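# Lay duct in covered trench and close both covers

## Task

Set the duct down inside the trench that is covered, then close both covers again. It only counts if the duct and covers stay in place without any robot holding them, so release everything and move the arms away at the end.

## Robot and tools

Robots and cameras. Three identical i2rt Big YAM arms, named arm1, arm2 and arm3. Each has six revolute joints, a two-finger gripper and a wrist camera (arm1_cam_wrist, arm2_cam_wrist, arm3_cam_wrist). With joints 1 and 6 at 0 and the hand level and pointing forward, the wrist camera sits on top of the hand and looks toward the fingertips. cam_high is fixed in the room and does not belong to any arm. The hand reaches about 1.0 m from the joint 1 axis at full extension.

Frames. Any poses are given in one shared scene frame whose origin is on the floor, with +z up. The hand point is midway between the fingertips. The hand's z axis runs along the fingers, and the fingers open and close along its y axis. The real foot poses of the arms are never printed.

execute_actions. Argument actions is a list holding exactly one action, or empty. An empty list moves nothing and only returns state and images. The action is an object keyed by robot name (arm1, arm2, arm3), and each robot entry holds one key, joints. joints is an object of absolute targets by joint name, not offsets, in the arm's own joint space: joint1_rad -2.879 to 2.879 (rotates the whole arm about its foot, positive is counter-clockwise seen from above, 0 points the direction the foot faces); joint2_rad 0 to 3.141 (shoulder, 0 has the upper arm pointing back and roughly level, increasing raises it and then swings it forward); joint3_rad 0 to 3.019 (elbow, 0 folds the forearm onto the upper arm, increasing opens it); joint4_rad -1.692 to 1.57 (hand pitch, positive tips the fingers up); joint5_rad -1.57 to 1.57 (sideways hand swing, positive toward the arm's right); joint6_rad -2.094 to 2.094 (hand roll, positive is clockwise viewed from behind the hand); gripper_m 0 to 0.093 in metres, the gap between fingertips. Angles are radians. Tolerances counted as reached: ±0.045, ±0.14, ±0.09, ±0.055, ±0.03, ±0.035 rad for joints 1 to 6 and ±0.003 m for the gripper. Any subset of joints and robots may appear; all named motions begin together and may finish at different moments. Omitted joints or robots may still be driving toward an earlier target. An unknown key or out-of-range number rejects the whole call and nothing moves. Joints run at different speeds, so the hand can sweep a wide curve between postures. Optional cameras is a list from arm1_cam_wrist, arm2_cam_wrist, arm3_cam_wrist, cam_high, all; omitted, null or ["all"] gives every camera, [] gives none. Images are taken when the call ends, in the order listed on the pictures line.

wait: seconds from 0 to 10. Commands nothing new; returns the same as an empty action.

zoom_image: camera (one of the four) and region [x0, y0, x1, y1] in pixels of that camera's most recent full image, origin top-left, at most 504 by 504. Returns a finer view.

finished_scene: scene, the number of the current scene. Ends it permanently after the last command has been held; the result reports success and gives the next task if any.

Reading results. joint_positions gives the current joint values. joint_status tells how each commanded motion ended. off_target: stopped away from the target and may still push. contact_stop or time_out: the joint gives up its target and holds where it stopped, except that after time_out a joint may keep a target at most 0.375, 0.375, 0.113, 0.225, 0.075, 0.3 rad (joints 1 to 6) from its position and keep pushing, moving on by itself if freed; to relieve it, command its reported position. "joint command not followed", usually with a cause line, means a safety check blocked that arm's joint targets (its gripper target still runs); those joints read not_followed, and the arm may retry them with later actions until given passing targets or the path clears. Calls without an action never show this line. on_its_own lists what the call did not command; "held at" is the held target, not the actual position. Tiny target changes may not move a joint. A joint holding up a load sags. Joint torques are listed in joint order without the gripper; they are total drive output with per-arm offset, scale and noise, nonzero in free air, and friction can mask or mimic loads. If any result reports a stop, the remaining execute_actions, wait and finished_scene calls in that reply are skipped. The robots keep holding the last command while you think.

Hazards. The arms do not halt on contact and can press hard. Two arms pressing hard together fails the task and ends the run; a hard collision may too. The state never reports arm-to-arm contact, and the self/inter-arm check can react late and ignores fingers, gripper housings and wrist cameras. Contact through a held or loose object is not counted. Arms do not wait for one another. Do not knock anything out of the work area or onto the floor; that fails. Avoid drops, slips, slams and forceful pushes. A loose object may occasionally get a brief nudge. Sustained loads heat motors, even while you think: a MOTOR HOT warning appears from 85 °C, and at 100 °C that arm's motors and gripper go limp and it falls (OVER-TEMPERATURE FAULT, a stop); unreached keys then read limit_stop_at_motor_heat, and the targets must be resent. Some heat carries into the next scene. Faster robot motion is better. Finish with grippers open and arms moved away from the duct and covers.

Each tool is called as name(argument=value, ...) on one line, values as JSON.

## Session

execute_actions(actions=[])

Scene clock: 0.00 s.
Joint torques (N m, as the arm reports them, + toward a larger angle): no reading
arm1.joint_positions: joint1_rad=+0.019 joint2_rad=+0.465 joint3_rad=+1.357 joint4_rad=-1.518 joint5_rad=+0.101 joint6_rad=-0.265 gripper_m=+0.094
arm1.joint_status: not commanded
arm1.hand: x=-0.8134 y=-0.0889 z=+1.4692 quat_wxyz=(-0.440, +0.093, -0.887, +0.105) (m; scene frame)
arm2.joint_positions: joint1_rad=+0.421 joint2_rad=+0.436 joint3_rad=+1.424 joint4_rad=-1.181 joint5_rad=-0.155 joint6_rad=-0.437 gripper_m=+0.094
arm2.joint_status: not commanded
arm2.hand: x=-0.0573 y=-0.4197 z=+1.3872 quat_wxyz=(-0.400, +0.740, -0.212, -0.497) (m; scene frame)
arm3.joint_positions: joint1_rad=-0.169 joint2_rad=+0.590 joint3_rad=+1.427 joint4_rad=-1.215 joint5_rad=-0.084 joint6_rad=+0.317 gripper_m=+0.095
arm3.joint_status: not commanded
arm3.hand: x=+0.7487 y=-0.0616 z=+1.5583 quat_wxyz=(+0.074, +0.802, -0.190, -0.561) (m; scene frame)
pictures: arm1_cam_wrist, arm2_cam_wrist, arm3_cam_wrist, cam_high
Images, in order (width x height): arm1_cam_wrist 616x616, arm2_cam_wrist 616x616, arm3_cam_wrist 616x616, cam_high 896x504.

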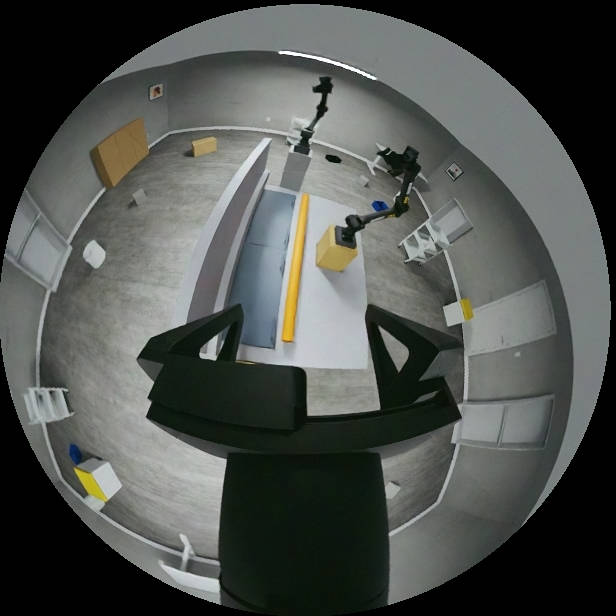

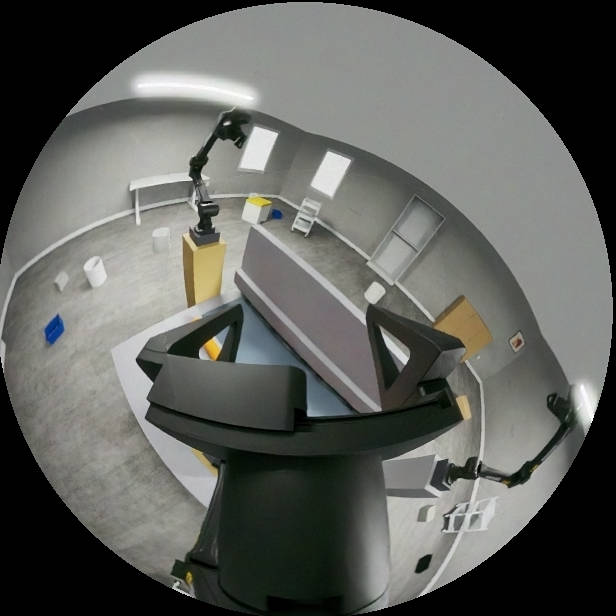

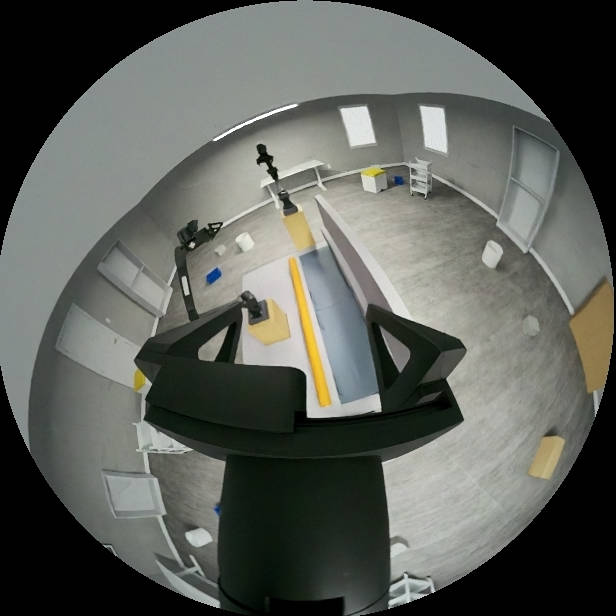

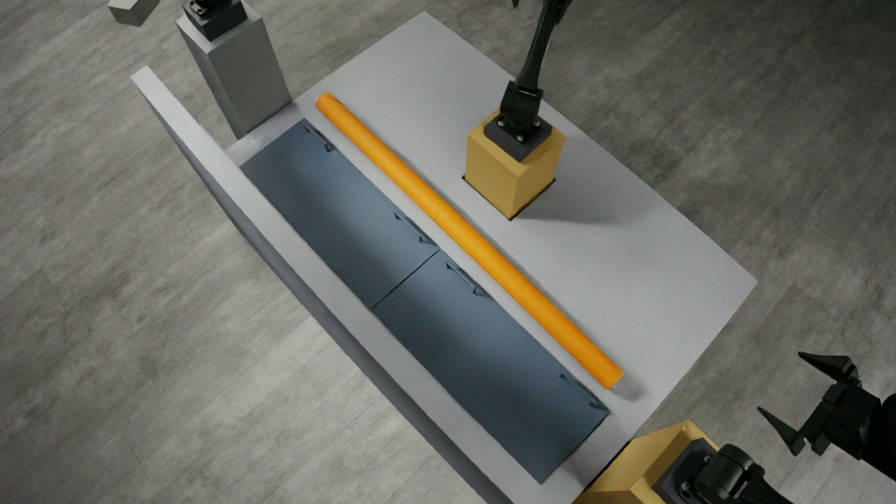

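execute_actions(actions=[{"arm2":{"joints":{"joint1_rad":0.347,"joint2_rad":2.2,"joint3_rad":1.03,"joint4_rad":-0.4,"joint5_rad":0,"joint6_rad":1.9,"gripper_m":0.05}},"arm1":{"joints":{"joint1_rad":-0.2,"joint2_rad":2.0,"joint3_rad":1.15,"joint4_rad":-0.5,"joint5_rad":0,"joint6_rad":0,"gripper_m":0}},"arm3":{"joints":{"joint1_rad":0.25,"joint2_rad":2.0,"joint3_rad":1.15,"joint4_rad":-0.5,"joint5_rad":0,"joint6_rad":0,"gripper_m":0}}}], cameras=["arm2_cam_wrist"])

execute_actions(actions=[{"arm2":{"joints":{"joint2_rad":2.42,"joint4_rad":-0.16}},"arm1":{"joints":{"joint2_rad":2.4,"joint4_rad":-0.32}},"arm3":{"joints":{"joint2_rad":2.4,"joint4_rad":-0.32}}}], cameras=["arm2_cam_wrist","cam_high"])

Scene clock: 2.80 s.
Joint torques (N m, as the arm reports them, + toward a larger angle): arm1=[  0.78 -17.94   6.11   0.89  -0.11   0.17] | arm2=[ -2.13 -13.85   4.16   0.63   0.16   0.13] | arm3=[ -0.13 -17.05   6.1    1.79   0.07  -0.11]
arm1.joint_positions: joint1_rad=-0.198 joint2_rad=+2.007 joint3_rad=+1.142 joint4_rad=-0.516 joint5_rad=+0.003 joint6_rad=-0.014 gripper_m=+0.000
arm1.joint_status: all done
arm1.hand: x=-0.4466 y=-0.1889 z=+0.8644 quat_wxyz=(-0.090, -0.103, -0.991, +0.012) (m; scene frame)
arm2.joint_positions: joint1_rad=+0.358 joint2_rad=+2.186 joint3_rad=+1.024 joint4_rad=-0.408 joint5_rad=-0.003 joint6_rad=+1.888 gripper_m=+0.050
arm2.joint_status: all done
arm2.hand: x=-0.1424 y=-0.1362 z=+0.5678 quat_wxyz=(+0.006, +0.037, -0.999, +0.001) (m; scene frame)
arm3.joint_positions: joint1_rad=+0.246 joint2_rad=+2.002 joint3_rad=+1.143 joint4_rad=-0.518 joint5_rad=+0.000 joint6_rad=+0.010 gripper_m=+0.001
arm3.joint_status: all done
arm3.hand: x=+0.4431 y=-0.2170 z=+0.8884 quat_wxyz=(+0.017, +0.989, +0.103, -0.102) (m; scene frame)
pictures: arm2_cam_wrist
Images, in order (width x height): arm2_cam_wrist 616x616.

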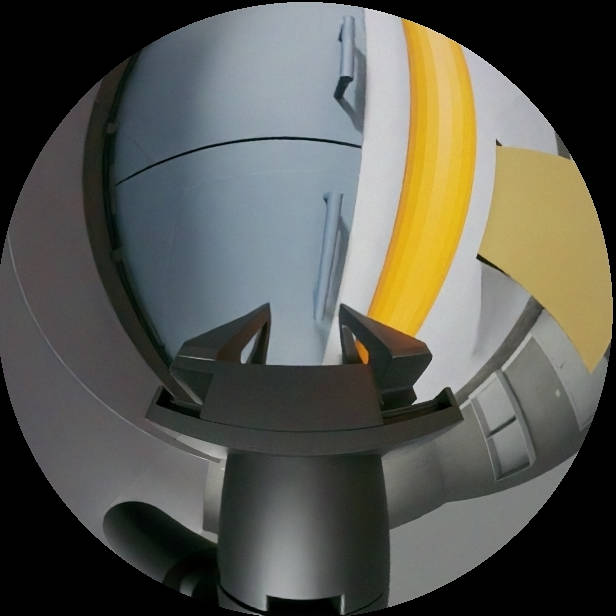

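Scene clock: 4.17 s.
Joint torques (N m, as the arm reports them, + toward a larger angle): arm1=[  0.86 -18.38   3.55   0.37  -0.11   0.16] | arm2=[ -2.14 -15.23   2.1    0.69   0.15   0.1 ] | arm3=[ -0.19 -18.58   3.45   1.12   0.07  -0.11]
arm1.joint_positions: joint1_rad=-0.198 joint2_rad=+2.411 joint3_rad=+1.135 joint4_rad=-0.333 joint5_rad=+0.003 joint6_rad=-0.014 gripper_m=+0.000
arm1.joint_status: all done
arm1.hand: x=-0.5325 y=-0.1697 z=+0.6739 quat_wxyz=(+0.023, -0.104, -0.994, -0.001) (m; scene frame)
arm2.joint_positions: joint1_rad=+0.357 joint2_rad=+2.417 joint3_rad=+1.025 joint4_rad=-0.169 joint5_rad=-0.002 joint6_rad=+1.890 gripper_m=+0.050
arm2.joint_status: all done
arm2.hand: x=-0.1328 y=-0.1609 z=+0.4726 quat_wxyz=(+0.007, +0.036, -0.999, -0.004) (m; scene frame)
arm3.joint_positions: joint1_rad=+0.246 joint2_rad=+2.415 joint3_rad=+1.137 joint4_rad=-0.335 joint5_rad=+0.000 joint6_rad=+0.010 gripper_m=+0.001
arm3.joint_status: all done
arm3.hand: x=+0.5275 y=-0.2003 z=+0.6916 quat_wxyz=(+0.003, +0.994, +0.104, +0.015) (m; scene frame)
pictures: arm2_cam_wrist, cam_high
Images, in order (width x height): arm2_cam_wrist 616x616, cam_high 896x504.

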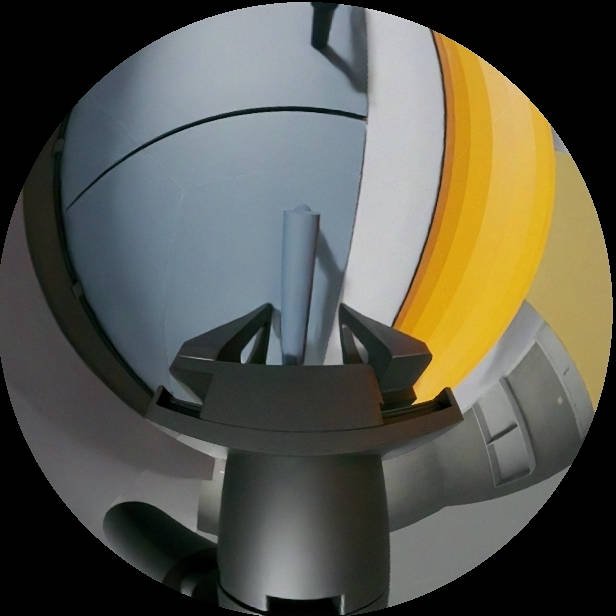

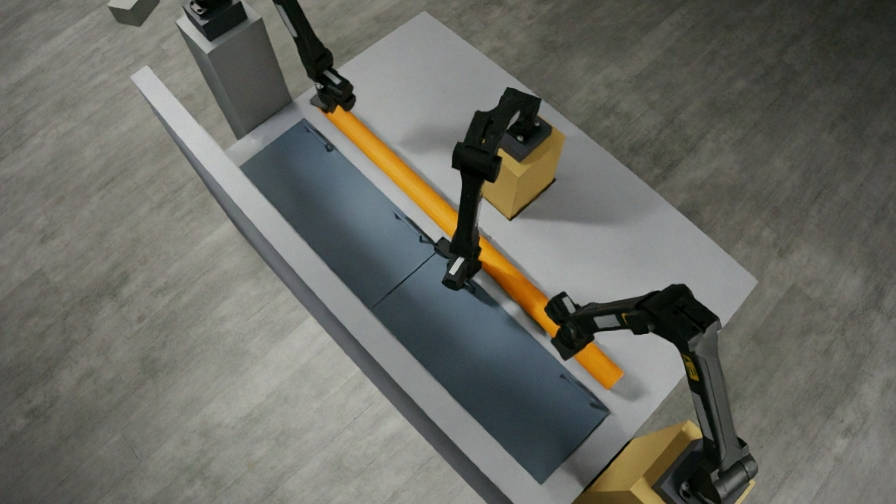

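Bar between the fingers. Grip and lift.

execute_actions(actions=[{"arm2":{"joints":{"gripper_m":0}}}], cameras=[])

execute_actions(actions=[{"arm2":{"joints":{"joint2_rad":2.15,"joint3_rad":1.0,"joint4_rad":-0.4}}}], cameras=[])

execute_actions(actions=[{"arm2":{"joints":{"joint2_rad":2.02,"joint3_rad":1.12,"joint4_rad":-0.62}}}], cameras=[])

execute_actions(actions=[{"arm2":{"joints":{"joint2_rad":2.08,"joint3_rad":1.4,"joint4_rad":-1.05}}}], cameras=[])

Scene clock: 11.70 s.
Joint torques (N m, as the arm reports them, + toward a larger angle): arm1=[  1.11 -18.59   3.57   0.4   -0.1    0.16] | arm2=[ -1.75 -15.43   1.46   0.41   0.18  -0.48] | arm3=[ -0.23 -18.62   3.43   1.12   0.07  -0.11]
arm1.joint_positions: joint1_rad=-0.198 joint2_rad=+2.411 joint3_rad=+1.135 joint4_rad=-0.333 joint5_rad=+0.003 joint6_rad=-0.014 gripper_m=+0.000
arm1.joint_status: not commanded
arm1.hand: x=-0.5325 y=-0.1697 z=+0.6739 quat_wxyz=(+0.023, -0.104, -0.994, -0.001) (m; scene frame)
arm2.joint_positions: joint1_rad=+0.354 joint2_rad=+2.417 joint3_rad=+1.033 joint4_rad=-0.161 joint5_rad=-0.003 joint6_rad=+1.948 gripper_m=+0.007
arm2.joint_status: gripper_m off_target (ended at +0.007, target +0.000)
arm2.hand: x=-0.1341 y=-0.1541 z=+0.4733 quat_wxyz=(+0.011, +0.005, -1.000, -0.011) (m; scene frame)
arm3.joint_positions: joint1_rad=+0.246 joint2_rad=+2.415 joint3_rad=+1.137 joint4_rad=-0.335 joint5_rad=+0.000 joint6_rad=+0.010 gripper_m=+0.001
arm3.joint_status: not commanded
arm3.hand: x=+0.5275 y=-0.2003 z=+0.6916 quat_wxyz=(+0.003, +0.994, +0.104, +0.015) (m; scene frame)
pictures: none
No camera images: the call's "cameras" was empty. Leave "cameras" out to get every camera's image.

Scene clock: 12.93 s.
Joint torques (N m, as the arm reports them, + toward a larger angle): arm1=[  0.83 -18.44   3.58   0.44  -0.1    0.15] | arm2=[ -1.15 -22.07   1.8   -1.32  -0.26  -0.44] | arm3=[ -0.17 -18.61   3.43   1.11   0.08  -0.11]
arm1.joint_positions: joint1_rad=-0.198 joint2_rad=+2.411 joint3_rad=+1.135 joint4_rad=-0.333 joint5_rad=+0.003 joint6_rad=-0.014 gripper_m=+0.000
arm1.joint_status: not commanded
arm1.hand: x=-0.5325 y=-0.1697 z=+0.6739 quat_wxyz=(+0.023, -0.104, -0.994, -0.001) (m; scene frame)
arm2.joint_positions: joint1_rad=+0.345 joint2_rad=+2.225 joint3_rad=+1.017 joint4_rad=-0.359 joint5_rad=+0.007 joint6_rad=+1.945 gripper_m=+0.007
arm2.joint_status: all done
arm2.hand: x=-0.1336 y=-0.1385 z=+0.5503 quat_wxyz=(+0.001, +0.002, -1.000, -0.002) (m; scene frame)
arm3.joint_positions: joint1_rad=+0.246 joint2_rad=+2.415 joint3_rad=+1.137 joint4_rad=-0.335 joint5_rad=+0.000 joint6_rad=+0.010 gripper_m=+0.001
arm3.joint_status: not commanded
arm3.hand: x=+0.5275 y=-0.2003 z=+0.6916 quat_wxyz=(+0.003, +0.994, +0.104, +0.015) (m; scene frame)
pictures: none
No camera images: the call's "cameras" was empty. Leave "cameras" out to get every camera's image.

Scene clock: 14.07 s.
Joint torques (N m, as the arm reports them, + toward a larger angle): arm1=[  0.99 -18.49   3.59   0.41  -0.12   0.16] | arm2=[  0.22 -25.46   7.08  -1.57  -0.52  -0.31] | arm3=[ -0.17 -18.66   3.43   1.12   0.07  -0.11]
arm1.joint_positions: joint1_rad=-0.198 joint2_rad=+2.411 joint3_rad=+1.135 joint4_rad=-0.333 joint5_rad=+0.003 joint6_rad=-0.014 gripper_m=+0.000
arm1.joint_status: not commanded
arm1.hand: x=-0.5325 y=-0.1697 z=+0.6739 quat_wxyz=(+0.023, -0.104, -0.994, -0.001) (m; scene frame)
arm2.joint_positions: joint1_rad=+0.331 joint2_rad=+2.131 joint3_rad=+1.090 joint4_rad=-0.573 joint5_rad=+0.014 joint6_rad=+1.932 gripper_m=+0.007
arm2.joint_status: all done
arm2.hand: x=-0.1337 y=-0.1168 z=+0.6034 quat_wxyz=(-0.010, +0.002, -1.000, +0.019) (m; scene frame)
arm3.joint_positions: joint1_rad=+0.246 joint2_rad=+2.415 joint3_rad=+1.137 joint4_rad=-0.335 joint5_rad=+0.000 joint6_rad=+0.010 gripper_m=+0.001
arm3.joint_status: not commanded
arm3.hand: x=+0.5275 y=-0.2003 z=+0.6916 quat_wxyz=(+0.003, +0.994, +0.104, +0.015) (m; scene frame)
pictures: none
No camera images: the call's "cameras" was empty. Leave "cameras" out to get every camera's image.

Scene clock: 16.50 s.
Joint torques (N m, as the arm reports them, + toward a larger angle): arm1=[  0.98 -18.55   3.61   0.39  -0.1    0.15] | arm2=[  1.97 -25.62  12.44  -2.69   0.02  -0.03] | arm3=[ -0.19 -18.59   3.43   1.12   0.07  -0.11]
arm1.joint_positions: joint1_rad=-0.198 joint2_rad=+2.411 joint3_rad=+1.135 joint4_rad=-0.333 joint5_rad=+0.003 joint6_rad=-0.014 gripper_m=+0.000
arm1.joint_status: not commanded
arm1.hand: x=-0.5325 y=-0.1697 z=+0.6739 quat_wxyz=(+0.023, -0.104, -0.994, -0.001) (m; scene frame)
arm2.joint_positions: joint1_rad=+0.313 joint2_rad=+2.173 joint3_rad=+1.321 joint4_rad=-0.989 joint5_rad=+0.000 joint6_rad=+1.906 gripper_m=+0.007
arm2.joint_status: joint4_rad time_out (moved -0.416 of -0.477); the others done
arm2.on_its_own: joint4_rad reads -0.989 and still pushes toward -1.050 since a time_out
arm2.hand: x=-0.1329 y=-0.1003 z=+0.6434 quat_wxyz=(-0.041, +0.006, -0.991, +0.127) (m; scene frame)
arm3.joint_positions: joint1_rad=+0.246 joint2_rad=+2.415 joint3_rad=+1.137 joint4_rad=-0.335 joint5_rad=+0.000 joint6_rad=+0.010 gripper_m=+0.001
arm3.joint_status: not commanded
arm3.hand: x=+0.5275 y=-0.2003 z=+0.6916 quat_wxyz=(+0.003, +0.994, +0.104, +0.015) (m; scene frame)
pictures: none
No camera images: the call's "cameras" was empty. Leave "cameras" out to get every camera's image.

execute_actions(actions=[{"arm2":{"joints":{"joint2_rad":2.1,"joint3_rad":1.75,"joint4_rad":-1.45}}}], cameras=[])

execute_actions(actions=[{"arm1":{"joints":{"joint1_rad":0.17}},"arm2":{"joints":{"joint3_rad":1.8}}}], cameras=["cam_high"])

Scene clock: 19.13 s.
Joint torques (N m, as the arm reports them, + toward a larger angle): arm1=[  0.88 -18.4    3.61   0.38  -0.11   0.16] | arm2=[  4.92 -31.    15.77  -3.5   -0.88   0.35] | arm3=[ -0.23 -18.64   3.43   1.12   0.07  -0.11]
arm1.joint_positions: joint1_rad=-0.198 joint2_rad=+2.411 joint3_rad=+1.135 joint4_rad=-0.333 joint5_rad=+0.003 joint6_rad=-0.014 gripper_m=+0.000
arm1.joint_status: not commanded
arm1.hand: x=-0.5325 y=-0.1697 z=+0.6739 quat_wxyz=(+0.023, -0.104, -0.994, -0.001) (m; scene frame)
arm2.joint_positions: joint1_rad=+0.281 joint2_rad=+2.227 joint3_rad=+1.650 joint4_rad=-1.375 joint5_rad=+0.023 joint6_rad=+1.869 gripper_m=+0.008
arm2.joint_status: joint3_rad time_out (moved +0.329 of +0.429); joint4_rad time_out (moved -0.386 of -0.461); the others done
arm2.on_its_own: joint3_rad reads +1.650 and still pushes toward +1.750 since a time_out; joint4_rad reads -1.375 and still pushes toward -1.450 since a time_out
arm2.hand: x=-0.1320 y=-0.0396 z=+0.7161 quat_wxyz=(-0.064, +0.011, -0.982, +0.178) (m; scene frame)
arm3.joint_positions: joint1_rad=+0.246 joint2_rad=+2.415 joint3_rad=+1.137 joint4_rad=-0.335 joint5_rad=+0.000 joint6_rad=+0.010 gripper_m=+0.001
arm3.joint_status: not commanded
arm3.hand: x=+0.5275 y=-0.2003 z=+0.6916 quat_wxyz=(+0.003, +0.994, +0.104, +0.015) (m; scene frame)
pictures: none
No camera images: the call's "cameras" was empty. Leave "cameras" out to get every camera's image.

not run: a stop came earlier in this reply.

execute_actions(actions=[{"arm1":{"joints":{"joint1_rad":0.17}}}], cameras=["cam_high"])

Scene clock: 21.57 s.
Joint torques (N m, as the arm reports them, + toward a larger angle): arm1=[ 16.12 -15.31   4.35   0.64  -2.67   0.04] | arm2=[  5.32 -31.4   13.23  -3.32  -1.31   0.35] | arm3=[ -0.19 -18.59   3.45   1.13   0.07  -0.11]
arm1.joint_positions: joint1_rad=+0.007 joint2_rad=+2.377 joint3_rad=+1.127 joint4_rad=-0.339 joint5_rad=+0.080 joint6_rad=-0.001 gripper_m=+0.000
arm1.joint_status: joint1_rad time_out (moved +0.204 of +0.368)
arm1.on_its_own: joint1_rad reads +0.007 and still pushes toward +0.170 since a time_out
arm1.hand: x=-0.5142 y=-0.0917 z=+0.6882 quat_wxyz=(+0.013, -0.008, -0.999, +0.039) (m; scene frame)
arm2.joint_positions: joint1_rad=+0.277 joint2_rad=+2.227 joint3_rad=+1.682 joint4_rad=-1.378 joint5_rad=+0.033 joint6_rad=+1.868 gripper_m=+0.007
arm2.joint_status: not commanded
arm2.on_its_own: joint4_rad reads -1.378 and still pushes toward -1.450 since a time_out
arm2.hand: x=-0.1322 y=-0.0257 z=+0.7241 quat_wxyz=(-0.064, +0.010, -0.985, +0.162) (m; scene frame)
arm3.joint_positions: joint1_rad=+0.246 joint2_rad=+2.415 joint3_rad=+1.137 joint4_rad=-0.335 joint5_rad=+0.000 joint6_rad=+0.010 gripper_m=+0.001
arm3.joint_status: not commanded
arm3.hand: x=+0.5275 y=-0.2003 z=+0.6916 quat_wxyz=(+0.003, +0.994, +0.104, +0.015) (m; scene frame)
pictures: cam_high
Images, in order (width x height): cam_high 896x504.

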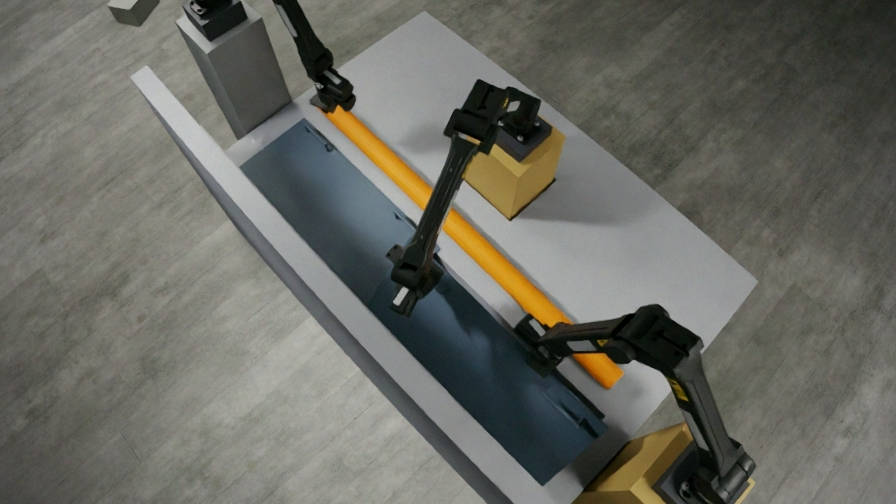

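execute_actions(actions=[{"arm2":{"joints":{"gripper_m":0.06,"joint3_rad":1.68,"joint4_rad":-1.38}},"arm1":{"joints":{"joint1_rad":0.1}}}], cameras=[])

execute_actions(actions=[{"arm2":{"joints":{"joint2_rad":1.7,"joint3_rad":1.3,"joint4_rad":-1.2}}}], cameras=[])

execute_actions(actions=[{"arm2":{"joints":{"joint1_rad":-0.185,"joint6_rad":1.41,"joint2_rad":2.1,"joint3_rad":0.96,"joint4_rad":-0.45,"gripper_m":0.05}}}], cameras=[])

execute_actions(actions=[{"arm2":{"joints":{"joint2_rad":2.41,"joint4_rad":-0.1}}}], cameras=["arm2_cam_wrist","cam_high"])

Scene clock: 23.67 s.
Joint torques (N m, as the arm reports them, + toward a larger angle): arm1=[ 11.6  -15.87   4.03   0.45  -2.6    0.22] | arm2=[ -1.74 -16.73   8.17   0.21  -0.01   0.14] | arm3=[ -0.15 -18.63   3.43   1.12   0.07  -0.11]
arm1.joint_positions: joint1_rad=-0.014 joint2_rad=+2.381 joint3_rad=+1.131 joint4_rad=-0.334 joint5_rad=+0.076 joint6_rad=-0.019 gripper_m=+0.000
arm1.joint_status: joint1_rad time_out (moved -0.020 of +0.093)
arm1.on_its_own: joint1_rad reads -0.014 and still pushes toward +0.100 since a time_out
arm1.hand: x=-0.5128 y=-0.1005 z=+0.6868 quat_wxyz=(+0.012, -0.009, -0.999, +0.038) (m; scene frame)
arm2.joint_positions: joint1_rad=+0.354 joint2_rad=+2.067 joint3_rad=+1.681 joint4_rad=-1.389 joint5_rad=+0.001 joint6_rad=+1.889 gripper_m=+0.060
arm2.joint_status: all done
arm2.hand: x=-0.1831 y=-0.0259 z=+0.8105 quat_wxyz=(-0.032, +0.035, -0.994, +0.096) (m; scene frame)
arm3.joint_positions: joint1_rad=+0.246 joint2_rad=+2.415 joint3_rad=+1.137 joint4_rad=-0.335 joint5_rad=+0.000 joint6_rad=+0.010 gripper_m=+0.001
arm3.joint_status: not commanded
arm3.hand: x=+0.5275 y=-0.2003 z=+0.6916 quat_wxyz=(+0.003, +0.994, +0.104, +0.015) (m; scene frame)
pictures: none
No camera images: the call's "cameras" was empty. Leave "cameras" out to get every camera's image.

not run: a stop came earlier in this reply.

not run: a stop came earlier in this reply.

not run: a stop came earlier in this reply.

execute_actions(actions=[{"arm2":{"joints":{"joint2_rad":1.7,"joint3_rad":1.3,"joint4_rad":-1.2}}}], cameras=[])

execute_actions(actions=[{"arm2":{"joints":{"joint1_rad":-0.185,"joint6_rad":1.41,"joint2_rad":2.1,"joint3_rad":0.96,"joint4_rad":-0.45,"gripper_m":0.05}}}], cameras=[])

execute_actions(actions=[{"arm2":{"joints":{"joint2_rad":2.41,"joint4_rad":-0.1}}}], cameras=["arm2_cam_wrist","cam_high"])

Scene clock: 25.10 s.
Joint torques (N m, as the arm reports them, + toward a larger angle): arm1=[ 11.58 -15.79   4.14   0.45  -2.56   0.21] | arm2=[ -1.87 -11.91   8.57   0.62   0.     0.1 ] | arm3=[ -0.13 -18.66   3.44   1.12   0.07  -0.11]
arm1.joint_positions: joint1_rad=-0.014 joint2_rad=+2.381 joint3_rad=+1.131 joint4_rad=-0.334 joint5_rad=+0.076 joint6_rad=-0.019 gripper_m=+0.000
arm1.joint_status: not commanded
arm1.on_its_own: joint1_rad reads -0.014 and still pushes toward +0.100 since a time_out
arm1.hand: x=-0.5128 y=-0.1005 z=+0.6868 quat_wxyz=(+0.012, -0.009, -0.999, +0.038) (m; scene frame)
arm2.joint_positions: joint1_rad=+0.354 joint2_rad=+1.672 joint3_rad=+1.302 joint4_rad=-1.208 joint5_rad=+0.001 joint6_rad=+1.890 gripper_m=+0.060
arm2.joint_status: all done
arm2.hand: x=-0.1507 y=-0.1037 z=+0.8800 quat_wxyz=(+0.002, +0.034, -0.999, +0.004) (m; scene frame)
arm3.joint_positions: joint1_rad=+0.246 joint2_rad=+2.415 joint3_rad=+1.137 joint4_rad=-0.335 joint5_rad=+0.000 joint6_rad=+0.010 gripper_m=+0.001
arm3.joint_status: not commanded
arm3.hand: x=+0.5275 y=-0.2003 z=+0.6916 quat_wxyz=(+0.003, +0.994, +0.104, +0.015) (m; scene frame)
pictures: none
No camera images: the call's "cameras" was empty. Leave "cameras" out to get every camera's image.

Scene clock: 26.60 s.
Joint torques (N m, as the arm reports them, + toward a larger angle): arm1=[ 11.63 -15.86   4.04   0.48  -2.7    0.22] | arm2=[ -1.17 -14.84   4.48   0.63   0.05  -0.11] | arm3=[ -0.19 -18.61   3.42   1.14   0.07  -0.11]
arm1.joint_positions: joint1_rad=-0.015 joint2_rad=+2.381 joint3_rad=+1.132 joint4_rad=-0.334 joint5_rad=+0.080 joint6_rad=-0.021 gripper_m=+0.000
arm1.joint_status: not commanded
arm1.on_its_own: joint1_rad reads -0.015 and still pushes toward +0.100 since a time_out
arm1.hand: x=-0.5125 y=-0.1017 z=+0.6869 quat_wxyz=(+0.011, -0.008, -0.999, +0.040) (m; scene frame)
arm2.joint_positions: joint1_rad=-0.188 joint2_rad=+2.107 joint3_rad=+0.950 joint4_rad=-0.460 joint5_rad=+0.000 joint6_rad=+1.421 gripper_m=+0.050
arm2.joint_status: all done
arm2.hand: x=+0.0932 y=-0.1392 z=+0.5879 quat_wxyz=(+0.008, -0.002, -1.000, +0.023) (m; scene frame)
arm3.joint_positions: joint1_rad=+0.246 joint2_rad=+2.415 joint3_rad=+1.137 joint4_rad=-0.335 joint5_rad=+0.000 joint6_rad=+0.010 gripper_m=+0.001
arm3.joint_status: not commanded
arm3.hand: x=+0.5275 y=-0.2003 z=+0.6916 quat_wxyz=(+0.003, +0.994, +0.104, +0.015) (m; scene frame)
pictures: none
No camera images: the call's "cameras" was empty. Leave "cameras" out to get every camera's image.

Scene clock: 27.77 s.
Joint torques (N m, as the arm reports them, + toward a larger angle): arm1=[ 11.72 -15.73   4.07   0.41  -2.7    0.24] | arm2=[ -0.77 -14.27   1.44   0.76   0.01  -0.1 ] | arm3=[ -0.23 -18.65   3.43   1.12   0.07  -0.11]
arm1.joint_positions: joint1_rad=-0.015 joint2_rad=+2.381 joint3_rad=+1.132 joint4_rad=-0.334 joint5_rad=+0.080 joint6_rad=-0.021 gripper_m=+0.000
arm1.joint_status: not commanded
arm1.on_its_own: joint1_rad reads -0.015 and still pushes toward +0.100 since a time_out
arm1.hand: x=-0.5125 y=-0.1017 z=+0.6869 quat_wxyz=(+0.011, -0.008, -0.999, +0.040) (m; scene frame)
arm2.joint_positions: joint1_rad=-0.188 joint2_rad=+2.404 joint3_rad=+0.956 joint4_rad=-0.110 joint5_rad=+0.001 joint6_rad=+1.420 gripper_m=+0.050
arm2.joint_status: all done
arm2.hand: x=+0.0895 y=-0.1575 z=+0.4716 quat_wxyz=(+0.003, -0.002, -1.000, -0.006) (m; scene frame)
arm3.joint_positions: joint1_rad=+0.246 joint2_rad=+2.415 joint3_rad=+1.137 joint4_rad=-0.335 joint5_rad=+0.000 joint6_rad=+0.010 gripper_m=+0.001
arm3.joint_status: not commanded
arm3.hand: x=+0.5275 y=-0.2003 z=+0.6916 quat_wxyz=(+0.003, +0.994, +0.104, +0.015) (m; scene frame)
pictures: arm2_cam_wrist, cam_high
Images, in order (width x height): arm2_cam_wrist 616x616, cam_high 896x504.

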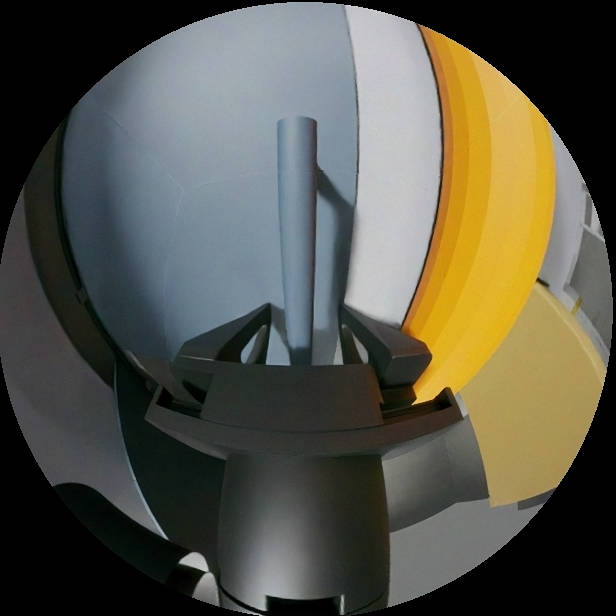

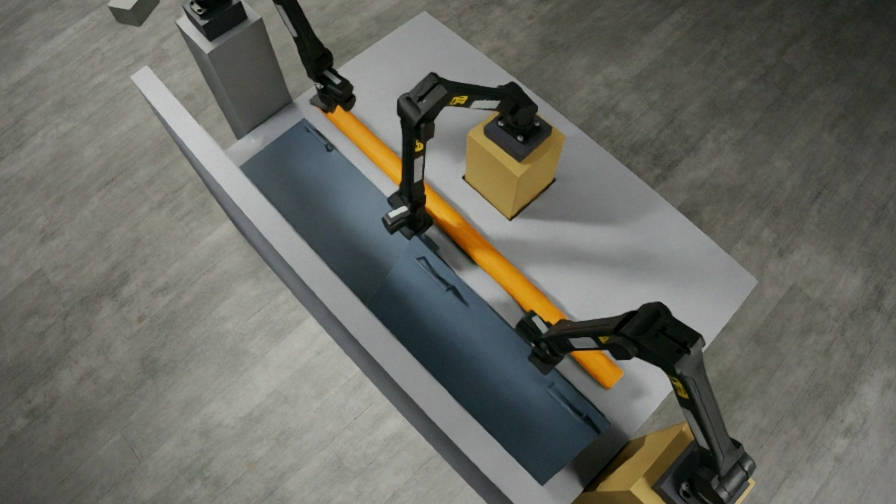

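execute_actions(actions=[{"arm2":{"joints":{"gripper_m":0.004}}}], cameras=[])

Scene clock: 28.47 s.
Joint torques (N m, as the arm reports them, + toward a larger angle): arm1=[ 11.57 -15.92   4.08   0.44  -2.71   0.23] | arm2=[ -0.9  -14.32   1.24   0.64   0.04  -0.06] | arm3=[ -0.16 -18.58   3.44   1.14   0.07  -0.12]
arm1.joint_positions: joint1_rad=-0.015 joint2_rad=+2.381 joint3_rad=+1.132 joint4_rad=-0.334 joint5_rad=+0.080 joint6_rad=-0.021 gripper_m=+0.000
arm1.joint_status: not commanded
arm1.on_its_own: joint1_rad reads -0.015 and still pushes toward +0.100 since a time_out
arm1.hand: x=-0.5125 y=-0.1017 z=+0.6869 quat_wxyz=(+0.011, -0.008, -0.999, +0.040) (m; scene frame)
arm2.joint_positions: joint1_rad=-0.188 joint2_rad=+2.404 joint3_rad=+0.959 joint4_rad=-0.106 joint5_rad=+0.000 joint6_rad=+1.416 gripper_m=+0.007
arm2.joint_status: all done
arm2.hand: x=+0.0898 y=-0.1549 z=+0.4718 quat_wxyz=(+0.003, +0.000, -1.000, -0.009) (m; scene frame)
arm3.joint_positions: joint1_rad=+0.246 joint2_rad=+2.415 joint3_rad=+1.137 joint4_rad=-0.335 joint5_rad=+0.000 joint6_rad=+0.010 gripper_m=+0.001
arm3.joint_status: not commanded
arm3.hand: x=+0.5275 y=-0.2003 z=+0.6916 quat_wxyz=(+0.003, +0.994, +0.104, +0.015) (m; scene frame)
pictures: none
No camera images: the call's "cameras" was empty. Leave "cameras" out to get every camera's image.

execute_actions(actions=[{"arm2":{"joints":{"gripper_m":0,"joint2_rad":2.15,"joint3_rad":1.0,"joint4_rad":-0.4}}}], cameras=[])

execute_actions(actions=[{"arm2":{"joints":{"joint2_rad":2.02,"joint3_rad":1.12,"joint4_rad":-0.62}}}], cameras=[])

execute_actions(actions=[{"arm2":{"joints":{"joint2_rad":2.08,"joint3_rad":1.4,"joint4_rad":-1.04}}}], cameras=[])

Scene clock: 29.87 s.
Joint torques (N m, as the arm reports them, + toward a larger angle): arm1=[ 11.62 -15.83   4.01   0.41  -2.7    0.24] | arm2=[ -1.37 -22.85   3.97  -0.3   -0.09  -0.07] | arm3=[ -0.19 -18.66   3.43   1.11   0.07  -0.11]
arm1.joint_positions: joint1_rad=-0.015 joint2_rad=+2.381 joint3_rad=+1.132 joint4_rad=-0.334 joint5_rad=+0.080 joint6_rad=-0.021 gripper_m=+0.000
arm1.joint_status: not commanded
arm1.on_its_own: joint1_rad reads -0.015 and still pushes toward +0.100 since a time_out
arm1.hand: x=-0.5125 y=-0.1017 z=+0.6869 quat_wxyz=(+0.011, -0.008, -0.999, +0.040) (m; scene frame)
arm2.joint_positions: joint1_rad=-0.184 joint2_rad=+2.240 joint3_rad=+0.985 joint4_rad=-0.387 joint5_rad=+0.004 joint6_rad=+1.417 gripper_m=+0.007
arm2.joint_status: gripper_m off_target (ended at +0.007, target +0.000); the others done
arm2.hand: x=+0.0907 y=-0.1440 z=+0.5388 quat_wxyz=(+0.008, +0.002, -0.999, +0.036) (m; scene frame)
arm3.joint_positions: joint1_rad=+0.246 joint2_rad=+2.415 joint3_rad=+1.137 joint4_rad=-0.335 joint5_rad=+0.000 joint6_rad=+0.010 gripper_m=+0.001
arm3.joint_status: not commanded
arm3.hand: x=+0.5275 y=-0.2003 z=+0.6916 quat_wxyz=(+0.003, +0.994, +0.104, +0.015) (m; scene frame)
pictures: none
No camera images: the call's "cameras" was empty. Leave "cameras" out to get every camera's image.

Scene clock: 30.93 s.
Joint torques (N m, as the arm reports them, + toward a larger angle): arm1=[ 11.61 -15.95   4.03   0.43  -2.7    0.23] | arm2=[ -1.72 -26.     9.72  -0.3    0.12  -0.06] | arm3=[ -0.25 -18.65   3.43   1.14   0.07  -0.11]
arm1.joint_positions: joint1_rad=-0.015 joint2_rad=+2.381 joint3_rad=+1.132 joint4_rad=-0.334 joint5_rad=+0.080 joint6_rad=-0.021 gripper_m=+0.000
arm1.joint_status: not commanded
arm1.on_its_own: joint1_rad reads -0.015 and still pushes toward +0.100 since a time_out
arm1.hand: x=-0.5125 y=-0.1017 z=+0.6869 quat_wxyz=(+0.011, -0.008, -0.999, +0.040) (m; scene frame)
arm2.joint_positions: joint1_rad=-0.178 joint2_rad=+2.137 joint3_rad=+1.054 joint4_rad=-0.610 joint5_rad=-0.001 joint6_rad=+1.418 gripper_m=+0.007
arm2.joint_status: all done
arm2.hand: x=+0.0911 y=-0.1234 z=+0.5938 quat_wxyz=(+0.014, +0.004, -0.998, +0.061) (m; scene frame)
arm3.joint_positions: joint1_rad=+0.246 joint2_rad=+2.415 joint3_rad=+1.137 joint4_rad=-0.335 joint5_rad=+0.000 joint6_rad=+0.010 gripper_m=+0.001
arm3.joint_status: not commanded
arm3.hand: x=+0.5275 y=-0.2003 z=+0.6916 quat_wxyz=(+0.003, +0.994, +0.104, +0.015) (m; scene frame)
pictures: none
No camera images: the call's "cameras" was empty. Leave "cameras" out to get every camera's image.

Scene clock: 33.33 s.
Joint torques (N m, as the arm reports them, + toward a larger angle): arm1=[ 11.7  -15.87   4.07   0.41  -2.69   0.24] | arm2=[ -2.98 -24.95  15.    -0.74  -0.22  -0.31] | arm3=[ -0.19 -18.65   3.44   1.13   0.07  -0.11]
arm1.joint_positions: joint1_rad=-0.015 joint2_rad=+2.381 joint3_rad=+1.132 joint4_rad=-0.334 joint5_rad=+0.080 joint6_rad=-0.021 gripper_m=+0.000
arm1.joint_status: not commanded
arm1.on_its_own: joint1_rad reads -0.015 and still pushes toward +0.100 since a time_out
arm1.hand: x=-0.5125 y=-0.1017 z=+0.6869 quat_wxyz=(+0.011, -0.008, -0.999, +0.040) (m; scene frame)
arm2.joint_positions: joint1_rad=-0.166 joint2_rad=+2.170 joint3_rad=+1.288 joint4_rad=-1.031 joint5_rad=+0.007 joint6_rad=+1.445 gripper_m=+0.007
arm2.joint_status: joint3_rad time_out (moved +0.233 of +0.346); the others done
arm2.on_its_own: joint3_rad reads +1.288 and still pushes toward +1.400 since a time_out
arm2.hand: x=+0.0901 y=-0.1027 z=+0.6402 quat_wxyz=(+0.023, -0.002, -0.985, +0.170) (m; scene frame)
arm3.joint_positions: joint1_rad=+0.246 joint2_rad=+2.415 joint3_rad=+1.137 joint4_rad=-0.335 joint5_rad=+0.000 joint6_rad=+0.010 gripper_m=+0.001
arm3.joint_status: not commanded
arm3.hand: x=+0.5275 y=-0.2003 z=+0.6916 quat_wxyz=(+0.003, +0.994, +0.104, +0.015) (m; scene frame)
pictures: none
No camera images: the call's "cameras" was empty. Leave "cameras" out to get every camera's image.

execute_actions(actions=[{"arm2":{"joints":{"joint2_rad":2.1,"joint3_rad":1.78,"joint4_rad":-1.42}}}], cameras=[])

execute_actions(actions=[{"arm3":{"joints":{"joint1_rad":-0.12}}}], cameras=[])

Scene clock: 36.07 s.
Joint torques (N m, as the arm reports them, + toward a larger angle): arm1=[ 11.63 -15.84   4.06   0.43  -2.68   0.23] | arm2=[ -4.25 -28.69  16.83  -1.22   0.33  -0.37] | arm3=[ -0.19 -18.57   3.42   1.12   0.07  -0.11]
arm1.joint_positions: joint1_rad=-0.015 joint2_rad=+2.381 joint3_rad=+1.132 joint4_rad=-0.334 joint5_rad=+0.080 joint6_rad=-0.021 gripper_m=+0.000
arm1.joint_status: not commanded
arm1.on_its_own: joint1_rad reads -0.015 and still pushes toward +0.100 since a time_out
arm1.hand: x=-0.5125 y=-0.1017 z=+0.6869 quat_wxyz=(+0.011, -0.008, -0.999, +0.040) (m; scene frame)
arm2.joint_positions: joint1_rad=-0.151 joint2_rad=+2.197 joint3_rad=+1.672 joint4_rad=-1.400 joint5_rad=-0.007 joint6_rad=+1.451 gripper_m=+0.007
arm2.joint_status: joint3_rad time_out (moved +0.384 of +0.492); the others done
arm2.on_its_own: joint3_rad reads +1.672 and still pushes toward +1.780 since a time_out
arm2.hand: x=+0.0928 y=-0.0098 z=+0.7370 quat_wxyz=(+0.028, +0.001, -0.984, +0.175) (m; scene frame)
arm3.joint_positions: joint1_rad=+0.246 joint2_rad=+2.415 joint3_rad=+1.137 joint4_rad=-0.335 joint5_rad=+0.000 joint6_rad=+0.010 gripper_m=+0.001
arm3.joint_status: not commanded
arm3.hand: x=+0.5275 y=-0.2003 z=+0.6916 quat_wxyz=(+0.003, +0.994, +0.104, +0.015) (m; scene frame)
pictures: none
No camera images: the call's "cameras" was empty. Leave "cameras" out to get every camera's image.

not run: a stop came earlier in this reply.

execute_actions(actions=[{"arm3":{"joints":{"joint1_rad":-0.12}}}], cameras=[])

execute_actions(actions=[{"arm2":{"joints":{"gripper_m":0.06,"joint3_rad":1.7,"joint4_rad":-1.4}}}], cameras=[])

execute_actions(actions=[{"arm2":{"joints":{"joint2_rad":1.7,"joint3_rad":1.3,"joint4_rad":-1.2}}}], cameras=["cam_high","arm2_cam_wrist"])

Scene clock: 38.77 s.
Joint torques (N m, as the arm reports them, + toward a larger angle): arm1=[ 11.65 -15.77   4.1    0.41  -2.69   0.22] | arm2=[ -4.44 -28.84  15.07  -1.38   0.43  -0.37] | arm3=[ -5.6  -16.89   3.79   1.17   1.16   0.2 ]
arm1.joint_positions: joint1_rad=-0.015 joint2_rad=+2.381 joint3_rad=+1.132 joint4_rad=-0.334 joint5_rad=+0.080 joint6_rad=-0.021 gripper_m=+0.000
arm1.joint_status: not commanded
arm1.on_its_own: joint1_rad reads -0.015 and still pushes toward +0.100 since a time_out
arm1.hand: x=-0.5125 y=-0.1017 z=+0.6869 quat_wxyz=(+0.011, -0.008, -0.999, +0.040) (m; scene frame)
arm2.joint_positions: joint1_rad=-0.149 joint2_rad=+2.198 joint3_rad=+1.694 joint4_rad=-1.394 joint5_rad=-0.009 joint6_rad=+1.451 gripper_m=+0.007
arm2.joint_status: not commanded
arm2.hand: x=+0.0926 y=+0.0010 z=+0.7416 quat_wxyz=(+0.028, +0.002, -0.986, +0.162) (m; scene frame)
arm3.joint_positions: joint1_rad=-0.049 joint2_rad=+2.393 joint3_rad=+1.135 joint4_rad=-0.335 joint5_rad=-0.027 joint6_rad=-0.016 gripper_m=+0.001
arm3.joint_status: joint1_rad time_out (moved -0.295 of -0.366)
arm3.on_its_own: joint1_rad reads -0.049 and still pushes toward -0.120 since a time_out
arm3.hand: x=+0.5110 y=-0.0724 z=+0.6992 quat_wxyz=(+0.021, +0.999, -0.030, +0.006) (m; scene frame)
pictures: none
No camera images: the call's "cameras" was empty. Leave "cameras" out to get every camera's image.

not run: a stop came earlier in this reply.

not run: a stop came earlier in this reply.

execute_actions(actions=[{"arm2":{"joints":{"gripper_m":0.06,"joint3_rad":1.7,"joint4_rad":-1.4}}}], cameras=[])

execute_actions(actions=[{"arm2":{"joints":{"joint2_rad":1.7,"joint3_rad":1.3,"joint4_rad":-1.2}}}], cameras=["cam_high","arm2_cam_wrist"])

Scene clock: 40.43 s.
Joint torques (N m, as the arm reports them, + toward a larger angle): arm1=[ 11.82 -16.08   4.02   0.47  -2.7    0.24] | arm2=[ -1.58 -17.59   8.8   -0.34   0.13  -0.09] | arm3=[  0.67 -16.84   3.64   1.09   0.06   0.12]
arm1.joint_positions: joint1_rad=-0.015 joint2_rad=+2.381 joint3_rad=+1.132 joint4_rad=-0.334 joint5_rad=+0.080 joint6_rad=-0.021 gripper_m=+0.000
arm1.joint_status: not commanded
arm1.on_its_own: joint1_rad reads -0.015 and still pushes toward +0.100 since a time_out
arm1.hand: x=-0.5125 y=-0.1017 z=+0.6869 quat_wxyz=(+0.011, -0.008, -0.999, +0.040) (m; scene frame)
arm2.joint_positions: joint1_rad=-0.180 joint2_rad=+2.074 joint3_rad=+1.694 joint4_rad=-1.394 joint5_rad=-0.002 joint6_rad=+1.421 gripper_m=+0.060
arm2.joint_status: all done
arm2.hand: x=+0.1134 y=+0.0130 z=+0.8082 quat_wxyz=(+0.020, +0.002, -0.995, +0.101) (m; scene frame)
arm3.joint_positions: joint1_rad=-0.135 joint2_rad=+2.393 joint3_rad=+1.137 joint4_rad=-0.333 joint5_rad=+0.000 joint6_rad=-0.009 gripper_m=+0.001
arm3.joint_status: not commanded
arm3.on_its_own: joint1_rad moved -0.086 to your old target -0.120
arm3.hand: x=+0.5144 y=-0.0283 z=+0.6988 quat_wxyz=(+0.007, +0.997, -0.077, +0.005) (m; scene frame)
pictures: none
No camera images: the call's "cameras" was empty. Leave "cameras" out to get every camera's image.

Scene clock: 41.70 s.
Joint torques (N m, as the arm reports them, + toward a larger angle): arm1=[ 11.67 -15.87   4.1    0.4   -2.69   0.22] | arm2=[ -1.64 -11.89   8.57   0.71   0.13  -0.1 ] | arm3=[  0.66 -16.94   3.61   1.11   0.06   0.12]
arm1.joint_positions: joint1_rad=-0.015 joint2_rad=+2.381 joint3_rad=+1.132 joint4_rad=-0.334 joint5_rad=+0.080 joint6_rad=-0.021 gripper_m=+0.000
arm1.joint_status: not commanded
arm1.on_its_own: joint1_rad reads -0.015 and still pushes toward +0.100 since a time_out
arm1.hand: x=-0.5125 y=-0.1017 z=+0.6869 quat_wxyz=(+0.011, -0.008, -0.999, +0.040) (m; scene frame)
arm2.joint_positions: joint1_rad=-0.180 joint2_rad=+1.672 joint3_rad=+1.302 joint4_rad=-1.210 joint5_rad=-0.002 joint6_rad=+1.420 gripper_m=+0.060
arm2.joint_status: all done
arm2.hand: x=+0.1012 y=-0.0736 z=+0.8779 quat_wxyz=(+0.006, +0.002, -1.000, +0.005) (m; scene frame)
arm3.joint_positions: joint1_rad=-0.135 joint2_rad=+2.393 joint3_rad=+1.137 joint4_rad=-0.333 joint5_rad=+0.000 joint6_rad=-0.009 gripper_m=+0.001
arm3.joint_status: not commanded
arm3.hand: x=+0.5144 y=-0.0283 z=+0.6988 quat_wxyz=(+0.007, +0.997, -0.077, +0.005) (m; scene frame)
pictures: arm2_cam_wrist, cam_high
Images, in order (width x height): arm2_cam_wrist 616x616, cam_high 896x504.

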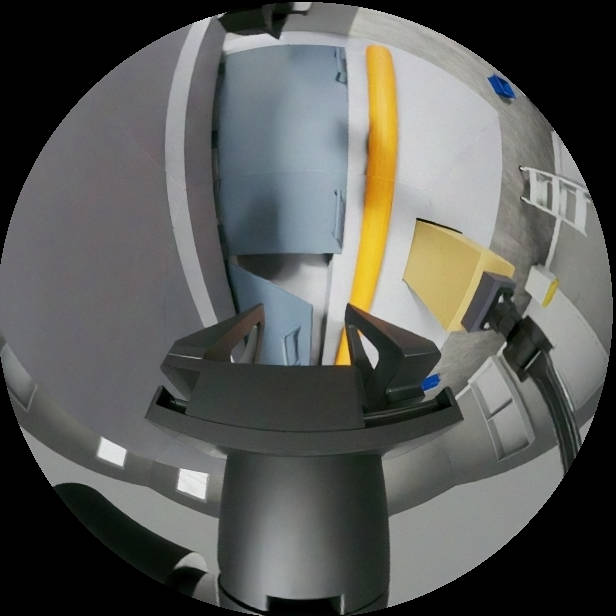

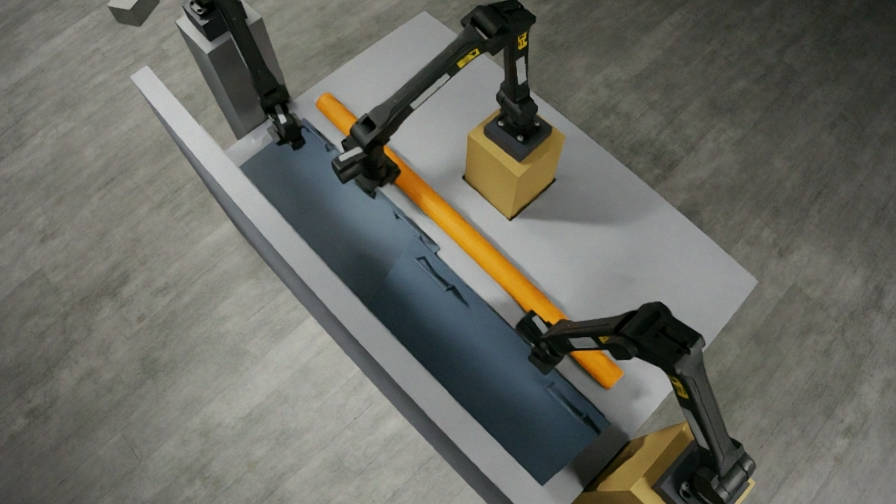

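execute_actions(actions=[])

Scene clock: 42.17 s.
Joint torques (N m, as the arm reports them, + toward a larger angle): arm1=[ 11.53 -15.99   4.08   0.43  -2.69   0.22] | arm2=[ -1.7  -11.98   8.61   0.66   0.13  -0.1 ] | arm3=[  0.64 -16.93   3.6    1.11   0.06   0.12]
arm1.joint_positions: joint1_rad=-0.015 joint2_rad=+2.381 joint3_rad=+1.132 joint4_rad=-0.334 joint5_rad=+0.080 joint6_rad=-0.021 gripper_m=+0.000
arm1.joint_status: not commanded
arm1.on_its_own: joint1_rad reads -0.015 and still pushes toward +0.100 since a time_out
arm1.hand: x=-0.5125 y=-0.1017 z=+0.6869 quat_wxyz=(+0.011, -0.008, -0.999, +0.040) (m; scene frame)
arm2.joint_positions: joint1_rad=-0.180 joint2_rad=+1.672 joint3_rad=+1.302 joint4_rad=-1.210 joint5_rad=-0.002 joint6_rad=+1.420 gripper_m=+0.060
arm2.joint_status: all done
arm2.hand: x=+0.1012 y=-0.0736 z=+0.8779 quat_wxyz=(+0.006, +0.002, -1.000, +0.005) (m; scene frame)
arm3.joint_positions: joint1_rad=-0.135 joint2_rad=+2.393 joint3_rad=+1.137 joint4_rad=-0.333 joint5_rad=+0.000 joint6_rad=-0.009 gripper_m=+0.001
arm3.joint_status: not commanded
arm3.hand: x=+0.5144 y=-0.0283 z=+0.6988 quat_wxyz=(+0.007, +0.997, -0.077, +0.005) (m; scene frame)
pictures: arm1_cam_wrist, arm2_cam_wrist, arm3_cam_wrist, cam_high
Images, in order (width x height): arm1_cam_wrist 616x616, arm2_cam_wrist 616x616, arm3_cam_wrist 616x616, cam_high 896x504.

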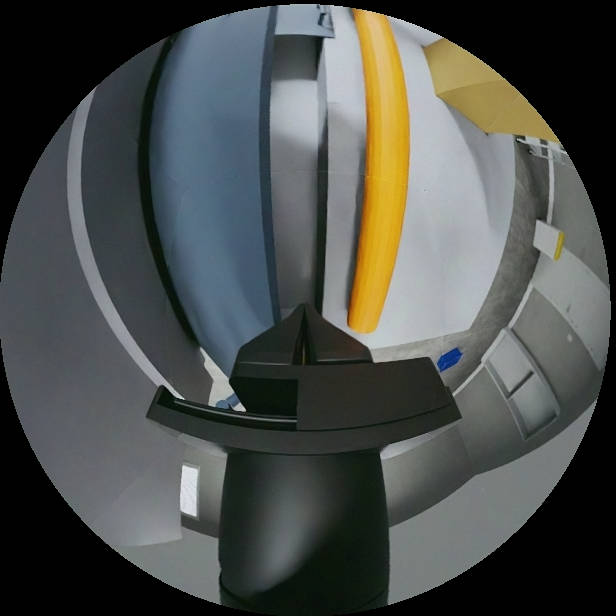

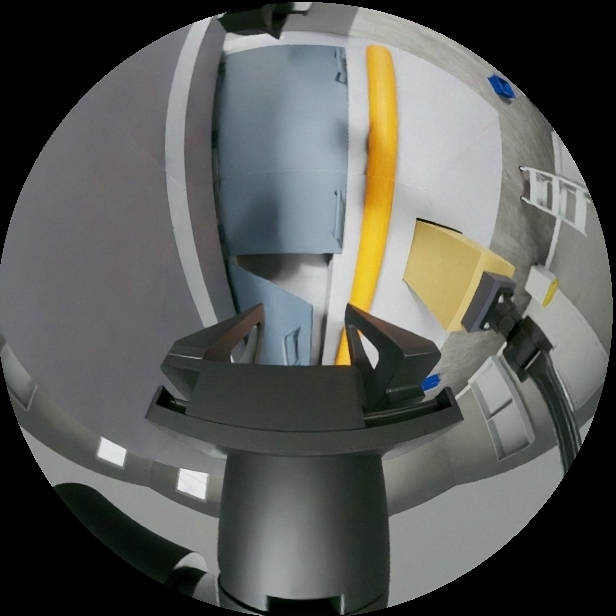

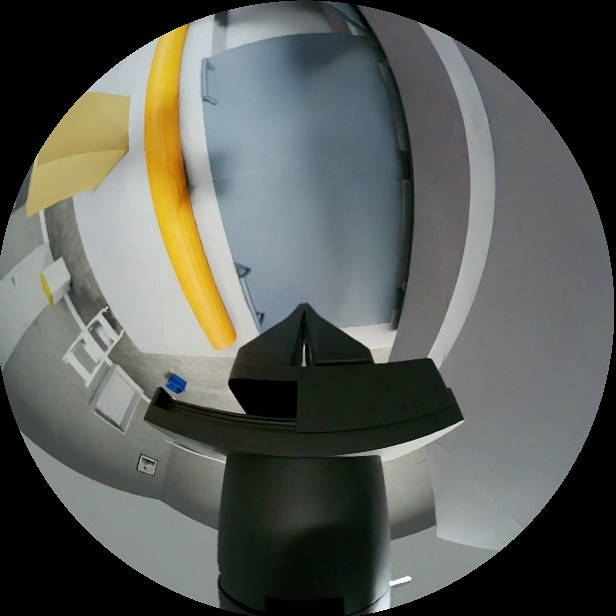

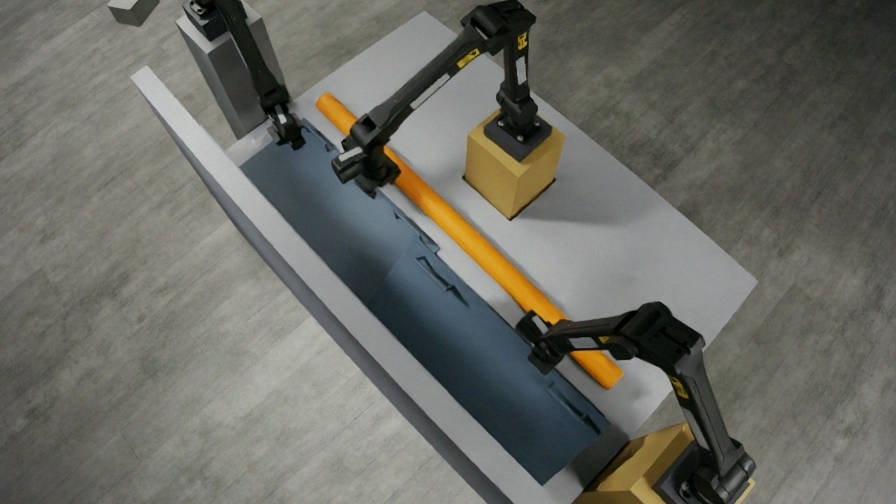

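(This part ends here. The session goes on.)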